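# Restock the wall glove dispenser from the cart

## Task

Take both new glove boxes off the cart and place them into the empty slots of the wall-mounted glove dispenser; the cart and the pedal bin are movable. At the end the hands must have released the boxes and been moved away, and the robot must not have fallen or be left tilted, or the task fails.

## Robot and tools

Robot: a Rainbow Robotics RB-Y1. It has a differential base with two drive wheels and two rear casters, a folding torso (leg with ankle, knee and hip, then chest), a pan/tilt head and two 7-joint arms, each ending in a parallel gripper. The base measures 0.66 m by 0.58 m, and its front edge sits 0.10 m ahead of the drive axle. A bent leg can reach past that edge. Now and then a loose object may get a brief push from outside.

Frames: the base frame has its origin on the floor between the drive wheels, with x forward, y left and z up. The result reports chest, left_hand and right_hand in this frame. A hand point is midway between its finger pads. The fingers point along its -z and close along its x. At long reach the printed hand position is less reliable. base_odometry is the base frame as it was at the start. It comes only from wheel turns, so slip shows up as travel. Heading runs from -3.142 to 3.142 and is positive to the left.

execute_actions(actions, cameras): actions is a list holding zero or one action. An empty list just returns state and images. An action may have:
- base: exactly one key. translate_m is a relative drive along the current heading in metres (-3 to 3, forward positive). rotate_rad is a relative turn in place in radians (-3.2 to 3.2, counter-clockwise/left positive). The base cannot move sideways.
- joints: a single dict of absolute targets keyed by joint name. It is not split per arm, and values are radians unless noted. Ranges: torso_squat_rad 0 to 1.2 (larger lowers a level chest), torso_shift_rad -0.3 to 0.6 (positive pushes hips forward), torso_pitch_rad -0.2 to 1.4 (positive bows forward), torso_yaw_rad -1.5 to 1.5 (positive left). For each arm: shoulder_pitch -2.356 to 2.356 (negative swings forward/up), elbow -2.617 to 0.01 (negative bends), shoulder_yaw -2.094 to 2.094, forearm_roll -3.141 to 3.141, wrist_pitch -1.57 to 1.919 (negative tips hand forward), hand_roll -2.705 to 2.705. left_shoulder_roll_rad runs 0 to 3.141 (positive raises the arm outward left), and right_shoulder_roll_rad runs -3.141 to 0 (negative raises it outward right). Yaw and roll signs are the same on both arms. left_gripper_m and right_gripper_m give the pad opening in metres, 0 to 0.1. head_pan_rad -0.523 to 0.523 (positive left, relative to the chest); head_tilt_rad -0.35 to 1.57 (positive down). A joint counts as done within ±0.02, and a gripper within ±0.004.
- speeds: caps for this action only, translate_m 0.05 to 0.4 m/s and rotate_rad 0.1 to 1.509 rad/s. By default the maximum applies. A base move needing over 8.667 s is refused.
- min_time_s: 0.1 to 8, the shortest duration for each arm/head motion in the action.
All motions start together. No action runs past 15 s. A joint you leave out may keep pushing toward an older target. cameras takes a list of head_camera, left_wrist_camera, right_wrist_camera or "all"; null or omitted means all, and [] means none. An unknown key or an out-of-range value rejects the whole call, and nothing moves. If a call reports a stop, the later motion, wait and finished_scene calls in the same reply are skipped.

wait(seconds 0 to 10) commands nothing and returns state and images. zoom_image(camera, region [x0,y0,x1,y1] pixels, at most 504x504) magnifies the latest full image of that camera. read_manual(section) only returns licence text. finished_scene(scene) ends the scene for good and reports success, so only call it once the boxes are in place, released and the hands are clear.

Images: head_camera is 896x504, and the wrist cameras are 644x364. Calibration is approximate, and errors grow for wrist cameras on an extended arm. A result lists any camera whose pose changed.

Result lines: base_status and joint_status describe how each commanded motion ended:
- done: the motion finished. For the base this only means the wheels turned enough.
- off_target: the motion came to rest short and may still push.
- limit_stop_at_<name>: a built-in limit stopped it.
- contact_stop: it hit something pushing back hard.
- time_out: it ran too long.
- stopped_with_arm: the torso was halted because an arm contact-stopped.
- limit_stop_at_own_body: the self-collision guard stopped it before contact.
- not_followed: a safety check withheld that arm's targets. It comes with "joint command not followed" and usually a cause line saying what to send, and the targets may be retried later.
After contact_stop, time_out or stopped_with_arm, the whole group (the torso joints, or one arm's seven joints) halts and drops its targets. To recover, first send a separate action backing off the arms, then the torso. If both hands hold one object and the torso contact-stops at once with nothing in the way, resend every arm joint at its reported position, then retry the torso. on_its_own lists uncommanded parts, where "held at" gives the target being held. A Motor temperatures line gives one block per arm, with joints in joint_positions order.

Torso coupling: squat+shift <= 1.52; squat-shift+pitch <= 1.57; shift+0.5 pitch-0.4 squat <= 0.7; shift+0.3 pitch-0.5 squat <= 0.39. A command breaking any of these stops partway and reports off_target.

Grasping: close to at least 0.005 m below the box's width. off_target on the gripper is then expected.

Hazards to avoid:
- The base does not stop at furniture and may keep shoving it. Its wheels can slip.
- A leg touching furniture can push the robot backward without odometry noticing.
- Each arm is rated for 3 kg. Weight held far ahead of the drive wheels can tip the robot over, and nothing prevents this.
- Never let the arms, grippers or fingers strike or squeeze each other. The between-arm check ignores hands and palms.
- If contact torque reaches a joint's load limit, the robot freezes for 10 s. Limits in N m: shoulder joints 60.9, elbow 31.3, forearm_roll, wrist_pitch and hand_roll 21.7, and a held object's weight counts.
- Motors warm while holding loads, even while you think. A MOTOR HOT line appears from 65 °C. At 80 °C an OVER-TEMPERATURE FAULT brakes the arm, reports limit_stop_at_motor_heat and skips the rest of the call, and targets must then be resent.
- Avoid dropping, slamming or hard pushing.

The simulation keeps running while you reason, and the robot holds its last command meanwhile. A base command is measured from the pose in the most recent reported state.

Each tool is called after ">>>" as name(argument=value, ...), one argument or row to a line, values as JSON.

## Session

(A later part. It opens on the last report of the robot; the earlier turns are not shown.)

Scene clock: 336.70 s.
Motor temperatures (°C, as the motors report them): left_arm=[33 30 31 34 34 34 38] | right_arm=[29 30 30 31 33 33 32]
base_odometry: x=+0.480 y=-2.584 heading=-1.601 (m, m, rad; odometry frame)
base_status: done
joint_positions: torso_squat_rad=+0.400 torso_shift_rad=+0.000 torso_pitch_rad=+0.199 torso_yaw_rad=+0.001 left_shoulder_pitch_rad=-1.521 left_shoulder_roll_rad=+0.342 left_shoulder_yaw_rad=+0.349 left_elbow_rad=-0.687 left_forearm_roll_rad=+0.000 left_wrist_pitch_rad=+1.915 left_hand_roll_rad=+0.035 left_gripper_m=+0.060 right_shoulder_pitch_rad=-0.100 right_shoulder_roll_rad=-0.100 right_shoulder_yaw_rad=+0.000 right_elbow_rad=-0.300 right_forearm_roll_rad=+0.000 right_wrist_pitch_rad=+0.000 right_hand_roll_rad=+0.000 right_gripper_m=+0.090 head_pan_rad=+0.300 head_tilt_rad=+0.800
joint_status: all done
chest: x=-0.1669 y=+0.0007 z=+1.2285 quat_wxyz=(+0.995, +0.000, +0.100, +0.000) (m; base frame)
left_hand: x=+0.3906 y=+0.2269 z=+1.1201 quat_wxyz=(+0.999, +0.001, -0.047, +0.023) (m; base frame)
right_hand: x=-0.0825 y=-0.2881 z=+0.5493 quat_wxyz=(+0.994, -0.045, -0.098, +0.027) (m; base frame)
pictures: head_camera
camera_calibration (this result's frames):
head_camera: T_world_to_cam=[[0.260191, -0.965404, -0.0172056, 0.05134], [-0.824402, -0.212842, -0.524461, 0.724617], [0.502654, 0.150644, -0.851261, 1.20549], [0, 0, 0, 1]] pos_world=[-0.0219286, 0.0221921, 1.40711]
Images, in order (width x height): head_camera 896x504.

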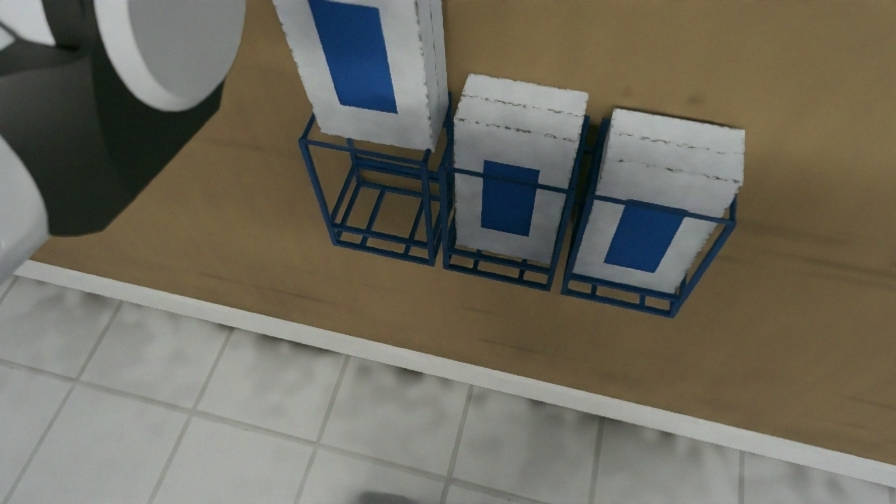

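>>> execute_actions(
  actions=[
    {"joints":{"left_shoulder_pitch_rad":-1.565},"min_time_s":1.5},
  ],
  cameras=[],
)

>>> execute_actions(
  actions=[
    {"joints":{"torso_squat_rad":0.52}},
  ],
  cameras=["head_camera"],
)

>>> zoom_image(
  camera="head_camera",
  region=[250, 0, 750, 320],
)

Scene clock: 351.00 s.
Motor temperatures (°C, as the motors report them): left_arm=[32 30 31 33 34 34 38] | right_arm=[29 30 30 31 33 33 32]
base_odometry: x=+0.480 y=-2.584 heading=-1.601 (m, m, rad; odometry frame)
base_status: not commanded
joint_positions: torso_squat_rad=+0.400 torso_shift_rad=+0.000 torso_pitch_rad=+0.200 torso_yaw_rad=+0.001 left_shoulder_pitch_rad=-1.564 left_shoulder_roll_rad=+0.341 left_shoulder_yaw_rad=+0.349 left_elbow_rad=-0.687 left_forearm_roll_rad=+0.000 left_wrist_pitch_rad=+1.915 left_hand_roll_rad=+0.035 left_gripper_m=+0.060 right_shoulder_pitch_rad=-0.100 right_shoulder_roll_rad=-0.100 right_shoulder_yaw_rad=+0.000 right_elbow_rad=-0.300 right_forearm_roll_rad=+0.000 right_wrist_pitch_rad=+0.000 right_hand_roll_rad=+0.000 right_gripper_m=+0.090 head_pan_rad=+0.300 head_tilt_rad=+0.800
joint_status: all done
chest: x=-0.1667 y=+0.0007 z=+1.2285 quat_wxyz=(+0.995, +0.000, +0.100, +0.000) (m; base frame)
left_hand: x=+0.3978 y=+0.2182 z=+1.1419 quat_wxyz=(+0.998, -0.002, -0.067, +0.015) (m; base frame)
right_hand: x=-0.0825 y=-0.2881 z=+0.5492 quat_wxyz=(+0.994, -0.045, -0.098, +0.027) (m; base frame)
pictures: none
No camera images: the call's "cameras" was empty. Leave "cameras" out to get every camera's image.

Scene clock: 352.20 s.
Motor temperatures (°C, as the motors report them): left_arm=[32 30 31 33 34 34 38] | right_arm=[29 30 30 31 33 33 32]
base_odometry: x=+0.480 y=-2.584 heading=-1.601 (m, m, rad; odometry frame)
base_status: not commanded
joint_positions: torso_squat_rad=+0.520 torso_shift_rad=-0.001 torso_pitch_rad=+0.198 torso_yaw_rad=+0.001 left_shoulder_pitch_rad=-1.570 left_shoulder_roll_rad=+0.344 left_shoulder_yaw_rad=+0.349 left_elbow_rad=-0.690 left_forearm_roll_rad=+0.000 left_wrist_pitch_rad=+1.915 left_hand_roll_rad=+0.035 left_gripper_m=+0.060 right_shoulder_pitch_rad=-0.100 right_shoulder_roll_rad=-0.100 right_shoulder_yaw_rad=+0.000 right_elbow_rad=-0.300 right_forearm_roll_rad=+0.000 right_wrist_pitch_rad=+0.000 right_hand_roll_rad=+0.000 right_gripper_m=+0.090 head_pan_rad=+0.300 head_tilt_rad=+0.800
joint_status: all done
chest: x=-0.1677 y=+0.0006 z=+1.1913 quat_wxyz=(+0.995, +0.000, +0.099, +0.000) (m; base frame)
left_hand: x=+0.3983 y=+0.2190 z=+1.1099 quat_wxyz=(+0.997, -0.001, -0.072, +0.016) (m; base frame)
right_hand: x=-0.0822 y=-0.2880 z=+0.5121 quat_wxyz=(+0.994, -0.045, -0.099, +0.027) (m; base frame)
pictures: head_camera
camera_calibration (this result's frames):
head_camera: T_world_to_cam=[[0.260423, -0.965345, -0.016977, 0.0506044], [-0.823562, -0.212927, -0.525745, 0.706079], [0.503911, 0.150898, -0.850473, 1.17349], [0, 0, 0, 1]] pos_world=[-0.0230136, 0.0221175, 1.3701]
Images, in order (width x height): head_camera 896x504.

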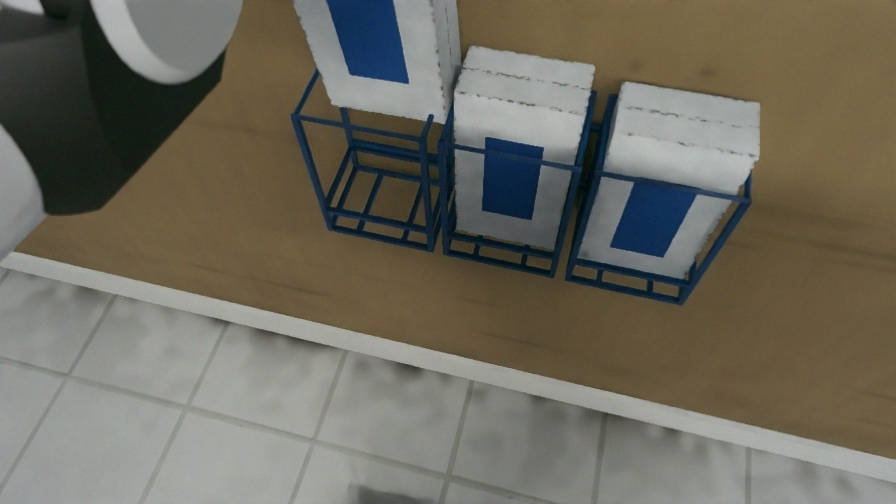

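Region (250, 0, 750, 320) of head_camera's 896x504 image, scaled by 1.008, with more detail than that image has; it fills the top 323 rows of this view, and the rest is white.

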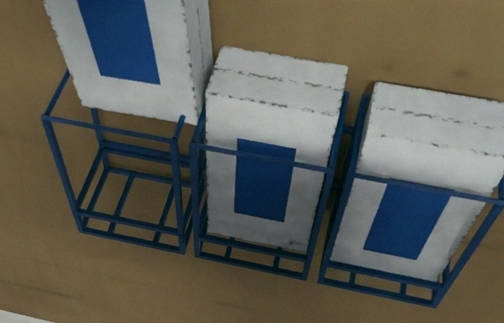

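>>> execute_actions(
  actions=[
    {"joints":{"torso_squat_rad":0.4}},
  ],
  cameras=[],
)

>>> execute_actions(
  actions=[
    {"base":{"rotate_rad":0.045},"speeds":{"rotate_rad":0.1},"joints":{"left_hand_roll_rad":-0.01,"left_shoulder_pitch_rad":-1.565,"left_shoulder_roll_rad":0.341,"left_elbow_rad":-0.687}},
  ],
  cameras=[],
)

>>> execute_actions(
  actions=[
    {"joints":{"torso_squat_rad":0.56}},
  ],
  cameras=["head_camera"],
)

>>> zoom_image(
  camera="head_camera",
  region=[250, 0, 750, 320],
)

Scene clock: 362.13 s.
Motor temperatures (°C, as the motors report them): left_arm=[31 30 31 33 34 34 38] | right_arm=[29 30 30 31 33 33 32]
base_odometry: x=+0.480 y=-2.584 heading=-1.601 (m, m, rad; odometry frame)
base_status: not commanded
joint_positions: torso_squat_rad=+0.400 torso_shift_rad=+0.000 torso_pitch_rad=+0.200 torso_yaw_rad=+0.001 left_shoulder_pitch_rad=-1.565 left_shoulder_roll_rad=+0.341 left_shoulder_yaw_rad=+0.349 left_elbow_rad=-0.687 left_forearm_roll_rad=+0.000 left_wrist_pitch_rad=+1.915 left_hand_roll_rad=+0.035 left_gripper_m=+0.060 right_shoulder_pitch_rad=-0.100 right_shoulder_roll_rad=-0.100 right_shoulder_yaw_rad=+0.000 right_elbow_rad=-0.300 right_forearm_roll_rad=+0.000 right_wrist_pitch_rad=+0.000 right_hand_roll_rad=+0.000 right_gripper_m=+0.090 head_pan_rad=+0.300 head_tilt_rad=+0.800
joint_status: all done
chest: x=-0.1664 y=+0.0007 z=+1.2285 quat_wxyz=(+0.995, +0.000, +0.100, +0.000) (m; base frame)
left_hand: x=+0.3982 y=+0.2180 z=+1.1421 quat_wxyz=(+0.998, -0.002, -0.067, +0.015) (m; base frame)
right_hand: x=-0.0826 y=-0.2880 z=+0.5491 quat_wxyz=(+0.994, -0.045, -0.097, +0.027) (m; base frame)
pictures: none
No camera images: the call's "cameras" was empty. Leave "cameras" out to get every camera's image.

Scene clock: 363.17 s.
Motor temperatures (°C, as the motors report them): left_arm=[31 30 31 33 34 34 38] | right_arm=[29 30 30 31 33 33 32]
base_odometry: x=+0.480 y=-2.584 heading=-1.557 (m, m, rad; odometry frame)
base_status: done
joint_positions: torso_squat_rad=+0.400 torso_shift_rad=+0.000 torso_pitch_rad=+0.200 torso_yaw_rad=+0.001 left_shoulder_pitch_rad=-1.565 left_shoulder_roll_rad=+0.341 left_shoulder_yaw_rad=+0.349 left_elbow_rad=-0.687 left_forearm_roll_rad=+0.000 left_wrist_pitch_rad=+1.915 left_hand_roll_rad=-0.010 left_gripper_m=+0.060 right_shoulder_pitch_rad=-0.100 right_shoulder_roll_rad=-0.100 right_shoulder_yaw_rad=+0.000 right_elbow_rad=-0.300 right_forearm_roll_rad=+0.000 right_wrist_pitch_rad=+0.000 right_hand_roll_rad=+0.000 right_gripper_m=+0.090 head_pan_rad=+0.300 head_tilt_rad=+0.800
joint_status: all done
chest: x=-0.1664 y=+0.0007 z=+1.2285 quat_wxyz=(+0.995, +0.000, +0.100, +0.000) (m; base frame)
left_hand: x=+0.3982 y=+0.2179 z=+1.1420 quat_wxyz=(+0.998, +0.000, -0.067, -0.007) (m; base frame)
right_hand: x=-0.0826 y=-0.2881 z=+0.5491 quat_wxyz=(+0.994, -0.045, -0.097, +0.027) (m; base frame)
pictures: none
No camera images: the call's "cameras" was empty. Leave "cameras" out to get every camera's image.

Scene clock: 364.53 s.
Motor temperatures (°C, as the motors report them): left_arm=[31 30 31 33 34 34 38] | right_arm=[29 30 30 31 33 33 32]
base_odometry: x=+0.480 y=-2.584 heading=-1.557 (m, m, rad; odometry frame)
base_status: not commanded
joint_positions: torso_squat_rad=+0.560 torso_shift_rad=+0.000 torso_pitch_rad=+0.200 torso_yaw_rad=+0.001 left_shoulder_pitch_rad=-1.565 left_shoulder_roll_rad=+0.341 left_shoulder_yaw_rad=+0.349 left_elbow_rad=-0.687 left_forearm_roll_rad=+0.000 left_wrist_pitch_rad=+1.915 left_hand_roll_rad=-0.010 left_gripper_m=+0.060 right_shoulder_pitch_rad=-0.100 right_shoulder_roll_rad=-0.100 right_shoulder_yaw_rad=+0.000 right_elbow_rad=-0.300 right_forearm_roll_rad=+0.000 right_wrist_pitch_rad=+0.000 right_hand_roll_rad=+0.000 right_gripper_m=+0.090 head_pan_rad=+0.300 head_tilt_rad=+0.800
joint_status: all done
chest: x=-0.1665 y=+0.0006 z=+1.1769 quat_wxyz=(+0.995, +0.000, +0.100, +0.000) (m; base frame)
left_hand: x=+0.3980 y=+0.2179 z=+1.0905 quat_wxyz=(+0.998, +0.000, -0.067, -0.007) (m; base frame)
right_hand: x=-0.0825 y=-0.2881 z=+0.4975 quat_wxyz=(+0.994, -0.045, -0.098, +0.027) (m; base frame)
pictures: head_camera
camera_calibration (this result's frames):
head_camera: T_world_to_cam=[[0.260215, -0.965393, -0.017456, 0.0505856], [-0.824708, -0.21282, -0.52399, 0.697152], [0.502141, 0.150746, -0.851546, 1.1616], [0, 0, 0, 1]] pos_world=[-0.0215054, 0.0220953, 1.35534]
Images, in order (width x height): head_camera 896x504.

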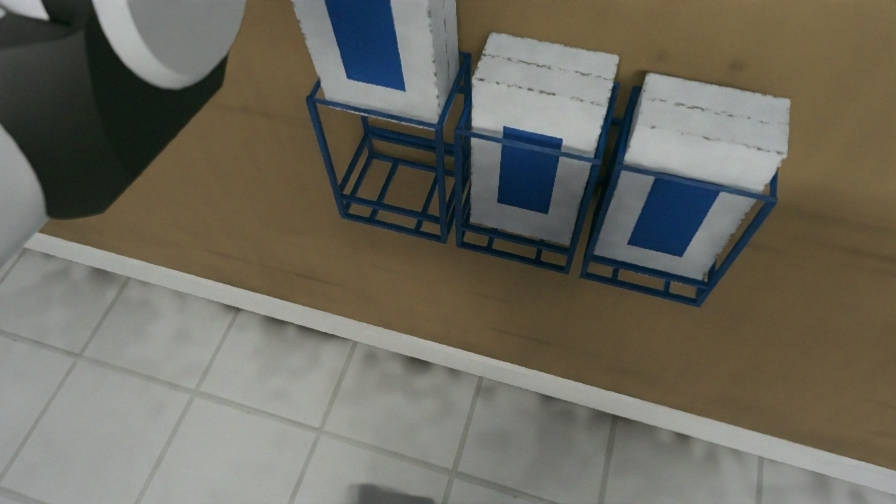

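Region (250, 0, 750, 320) of head_camera's 896x504 image, scaled by 1.008, with more detail than that image has; it fills the top 323 rows of this view, and the rest is white.

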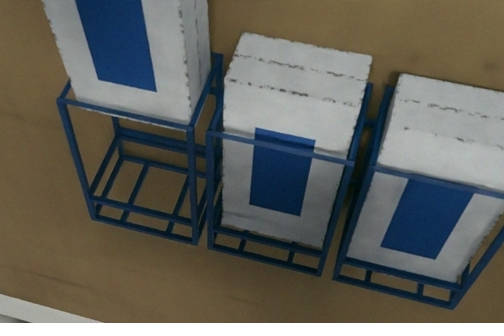

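>>> execute_actions(
  actions=[
    {"joints":{"torso_squat_rad":0.8,"left_shoulder_pitch_rad":-1.54,"head_tilt_rad":0.6},"min_time_s":1.5},
  ],
  cameras=["head_camera"],
)

Scene clock: 369.93 s.
Motor temperatures (°C, as the motors report them): left_arm=[32 30 31 33 34 34 38] | right_arm=[29 30 30 31 33 33 32]
base_odometry: x=+0.480 y=-2.584 heading=-1.557 (m, m, rad; odometry frame)
base_status: not commanded
joint_positions: torso_squat_rad=+0.800 torso_shift_rad=+0.000 torso_pitch_rad=+0.200 torso_yaw_rad=+0.001 left_shoulder_pitch_rad=-1.541 left_shoulder_roll_rad=+0.341 left_shoulder_yaw_rad=+0.349 left_elbow_rad=-0.687 left_forearm_roll_rad=+0.000 left_wrist_pitch_rad=+1.915 left_hand_roll_rad=-0.010 left_gripper_m=+0.060 right_shoulder_pitch_rad=-0.100 right_shoulder_roll_rad=-0.100 right_shoulder_yaw_rad=+0.000 right_elbow_rad=-0.300 right_forearm_roll_rad=+0.000 right_wrist_pitch_rad=+0.000 right_hand_roll_rad=+0.000 right_gripper_m=+0.090 head_pan_rad=+0.300 head_tilt_rad=+0.600
joint_status: all done
chest: x=-0.1666 y=+0.0005 z=+1.0715 quat_wxyz=(+0.995, +0.000, +0.100, +0.000) (m; base frame)
left_hand: x=+0.3942 y=+0.2223 z=+0.9726 quat_wxyz=(+0.998, +0.001, -0.056, -0.003) (m; base frame)
right_hand: x=-0.0825 y=-0.2882 z=+0.3922 quat_wxyz=(+0.994, -0.045, -0.098, +0.027) (m; base frame)
pictures: head_camera
camera_calibration (this result's frames):
head_camera: T_world_to_cam=[[0.252849, -0.967194, -0.0245545, 0.0568513], [-0.711361, -0.168646, -0.682293, 0.853762], [0.655769, 0.189984, -0.730666, 0.935351], [0, 0, 0, 1]] pos_world=[-0.0204159, 0.021268, 1.26734]
Images, in order (width x height): head_camera 896x504.

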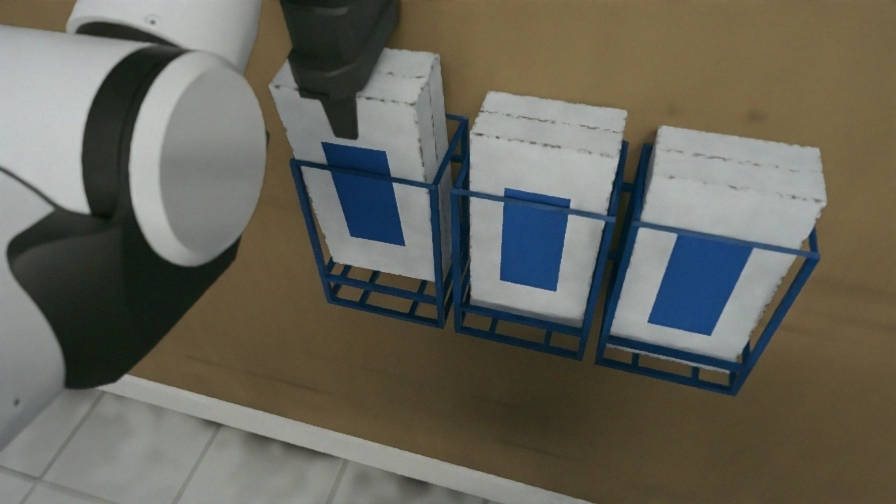

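>>> execute_actions(
  actions=[
    {"joints":{"torso_squat_rad":0.85}},
  ],
  cameras=[],
)

>>> execute_actions(
  actions=[
    {"joints":{"left_gripper_m":0.09}},
  ],
  cameras=[],
)

>>> execute_actions(
  actions=[
    {"joints":{"torso_squat_rad":0.45}},
  ],
  cameras=["head_camera"],
)

Scene clock: 374.60 s.
Motor temperatures (°C, as the motors report them): left_arm=[32 30 31 33 34 34 38] | right_arm=[29 30 30 31 33 33 32]
base_odometry: x=+0.480 y=-2.584 heading=-1.557 (m, m, rad; odometry frame)
base_status: not commanded
joint_positions: torso_squat_rad=+0.850 torso_shift_rad=+0.000 torso_pitch_rad=+0.200 torso_yaw_rad=+0.001 left_shoulder_pitch_rad=-1.541 left_shoulder_roll_rad=+0.341 left_shoulder_yaw_rad=+0.349 left_elbow_rad=-0.687 left_forearm_roll_rad=+0.000 left_wrist_pitch_rad=+1.915 left_hand_roll_rad=-0.010 left_gripper_m=+0.060 right_shoulder_pitch_rad=-0.100 right_shoulder_roll_rad=-0.100 right_shoulder_yaw_rad=+0.000 right_elbow_rad=-0.300 right_forearm_roll_rad=+0.000 right_wrist_pitch_rad=+0.000 right_hand_roll_rad=+0.000 right_gripper_m=+0.090 head_pan_rad=+0.300 head_tilt_rad=+0.600
joint_status: all done
chest: x=-0.1665 y=+0.0005 z=+1.0458 quat_wxyz=(+0.995, +0.000, +0.100, +0.000) (m; base frame)
left_hand: x=+0.3944 y=+0.2222 z=+0.9470 quat_wxyz=(+0.998, +0.000, -0.056, -0.004) (m; base frame)
right_hand: x=-0.0825 y=-0.2882 z=+0.3665 quat_wxyz=(+0.994, -0.045, -0.098, +0.027) (m; base frame)
pictures: none
No camera images: the call's "cameras" was empty. Leave "cameras" out to get every camera's image.

Scene clock: 375.50 s.
Motor temperatures (°C, as the motors report them): left_arm=[32 30 31 33 34 34 38] | right_arm=[29 30 30 31 33 33 32]
base_odometry: x=+0.480 y=-2.584 heading=-1.557 (m, m, rad; odometry frame)
base_status: not commanded
joint_positions: torso_squat_rad=+0.850 torso_shift_rad=+0.000 torso_pitch_rad=+0.200 torso_yaw_rad=+0.001 left_shoulder_pitch_rad=-1.541 left_shoulder_roll_rad=+0.341 left_shoulder_yaw_rad=+0.349 left_elbow_rad=-0.687 left_forearm_roll_rad=+0.000 left_wrist_pitch_rad=+1.915 left_hand_roll_rad=-0.010 left_gripper_m=+0.090 right_shoulder_pitch_rad=-0.100 right_shoulder_roll_rad=-0.100 right_shoulder_yaw_rad=+0.000 right_elbow_rad=-0.300 right_forearm_roll_rad=+0.000 right_wrist_pitch_rad=+0.000 right_hand_roll_rad=+0.000 right_gripper_m=+0.090 head_pan_rad=+0.300 head_tilt_rad=+0.600
joint_status: all done
chest: x=-0.1665 y=+0.0005 z=+1.0458 quat_wxyz=(+0.995, +0.000, +0.100, +0.000) (m; base frame)
left_hand: x=+0.3943 y=+0.2223 z=+0.9470 quat_wxyz=(+0.998, +0.001, -0.056, -0.003) (m; base frame)
right_hand: x=-0.0825 y=-0.2882 z=+0.3665 quat_wxyz=(+0.994, -0.045, -0.098, +0.027) (m; base frame)
pictures: none
No camera images: the call's "cameras" was empty. Leave "cameras" out to get every camera's image.

Scene clock: 377.70 s.
Motor temperatures (°C, as the motors report them): left_arm=[32 30 31 33 34 34 38] | right_arm=[29 30 30 31 33 33 32]
base_odometry: x=+0.480 y=-2.584 heading=-1.557 (m, m, rad; odometry frame)
base_status: not commanded
joint_positions: torso_squat_rad=+0.450 torso_shift_rad=+0.000 torso_pitch_rad=+0.200 torso_yaw_rad=+0.001 left_shoulder_pitch_rad=-1.541 left_shoulder_roll_rad=+0.341 left_shoulder_yaw_rad=+0.349 left_elbow_rad=-0.687 left_forearm_roll_rad=+0.000 left_wrist_pitch_rad=+1.915 left_hand_roll_rad=-0.010 left_gripper_m=+0.090 right_shoulder_pitch_rad=-0.100 right_shoulder_roll_rad=-0.100 right_shoulder_yaw_rad=+0.000 right_elbow_rad=-0.300 right_forearm_roll_rad=+0.000 right_wrist_pitch_rad=+0.000 right_hand_roll_rad=+0.000 right_gripper_m=+0.090 head_pan_rad=+0.300 head_tilt_rad=+0.600
joint_status: all done
chest: x=-0.1665 y=+0.0007 z=+1.2141 quat_wxyz=(+0.995, +0.000, +0.100, +0.000) (m; base frame)
left_hand: x=+0.3942 y=+0.2225 z=+1.1151 quat_wxyz=(+0.998, +0.001, -0.056, -0.003) (m; base frame)
right_hand: x=-0.0826 y=-0.2881 z=+0.5347 quat_wxyz=(+0.994, -0.045, -0.098, +0.027) (m; base frame)
pictures: head_camera
camera_calibration (this result's frames):
head_camera: T_world_to_cam=[[0.252762, -0.967216, -0.0245712, 0.0604736], [-0.711449, -0.168592, -0.682214, 0.950992], [0.655706, 0.189919, -0.730739, 1.03955], [0, 0, 0, 1]] pos_world=[-0.0203408, 0.0213904, 1.4099]
Images, in order (width x height): head_camera 896x504.

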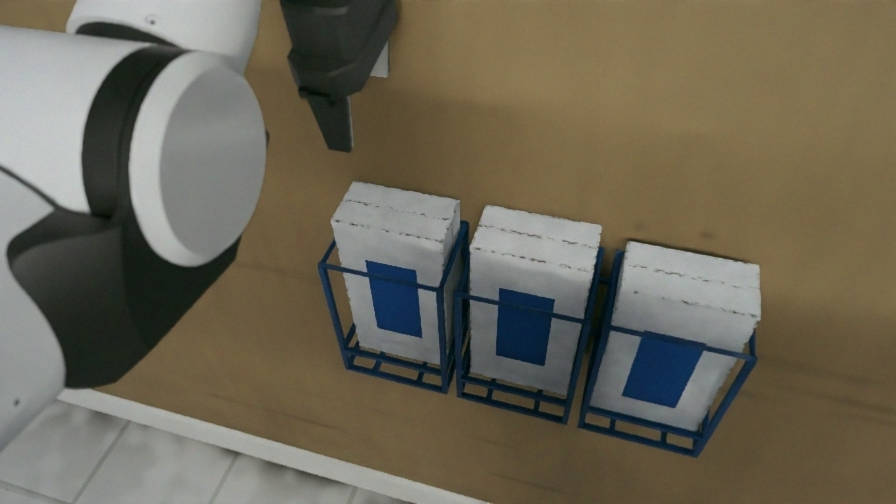

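Seated. Back away.

>>> execute_actions(
  actions=[
    {"base":{"translate_m":-0.6},"joints":{"torso_squat_rad":0.1,"torso_pitch_rad":0,"left_shoulder_pitch_rad":-0.1,"left_shoulder_roll_rad":0.1,"left_shoulder_yaw_rad":0,"left_elbow_rad":-0.3,"left_wrist_pitch_rad":0,"head_tilt_rad":0.4,"head_pan_rad":0},"min_time_s":3},
  ],
  cameras=["head_camera"],
)

>>> finished_scene(
  scene=2,
)

Scene clock: 386.03 s.
Motor temperatures (°C, as the motors report them): left_arm=[31 30 31 33 34 34 38] | right_arm=[28 30 30 31 33 33 32]
base_odometry: x=+0.471 y=-1.984 heading=-1.556 (m, m, rad; odometry frame)
base_status: done
joint_positions: torso_squat_rad=+0.100 torso_shift_rad=+0.000 torso_pitch_rad=+0.000 torso_yaw_rad=+0.001 left_shoulder_pitch_rad=-0.100 left_shoulder_roll_rad=+0.100 left_shoulder_yaw_rad=+0.000 left_elbow_rad=-0.300 left_forearm_roll_rad=+0.000 left_wrist_pitch_rad=+0.000 left_hand_roll_rad=-0.010 left_gripper_m=+0.090 right_shoulder_pitch_rad=-0.100 right_shoulder_roll_rad=-0.100 right_shoulder_yaw_rad=+0.000 right_elbow_rad=-0.300 right_forearm_roll_rad=+0.000 right_wrist_pitch_rad=+0.000 right_hand_roll_rad=+0.000 right_gripper_m=+0.090 head_pan_rad=+0.000 head_tilt_rad=+0.400
joint_status: all done
chest: x=-0.2281 y=+0.0007 z=+1.2864 quat_wxyz=(+1.000, +0.000, +0.000, +0.000) (m; base frame)
left_hand: x=-0.0110 y=+0.2896 z=+0.6373 quat_wxyz=(+0.979, +0.048, -0.196, -0.026) (m; base frame)
right_hand: x=-0.0108 y=-0.2880 z=+0.6373 quat_wxyz=(+0.979, -0.047, -0.196, +0.022) (m; base frame)
pictures: head_camera
camera_calibration (this result's frames):
head_camera: T_world_to_cam=[[-0.0484769, -0.998685, 0.0167023, -0.0353755], [-0.413656, 0.00485306, -0.91042, 1.33476], [0.909142, -0.0510434, -0.413347, 0.745313], [0, 0, 0, 1]] pos_world=[-0.127178, -0.00376333, 1.52386]
Images, in order (width x height): head_camera 896x504.

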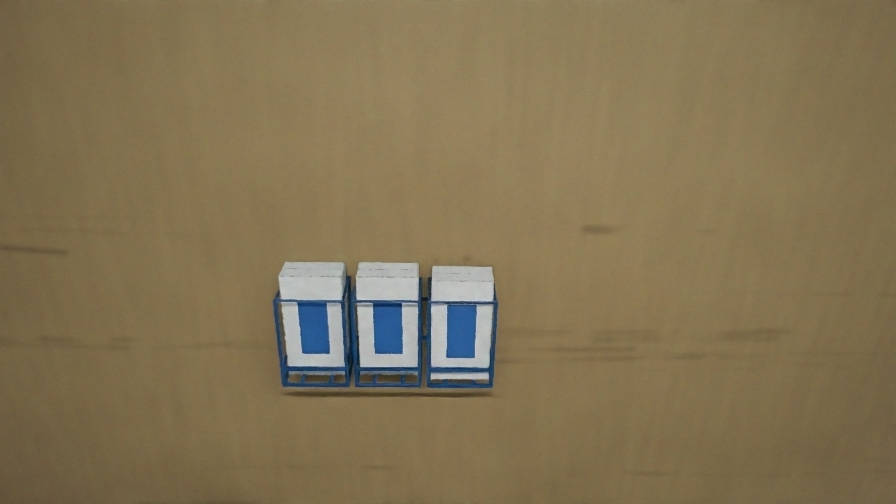

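The scene is finished: the task was done.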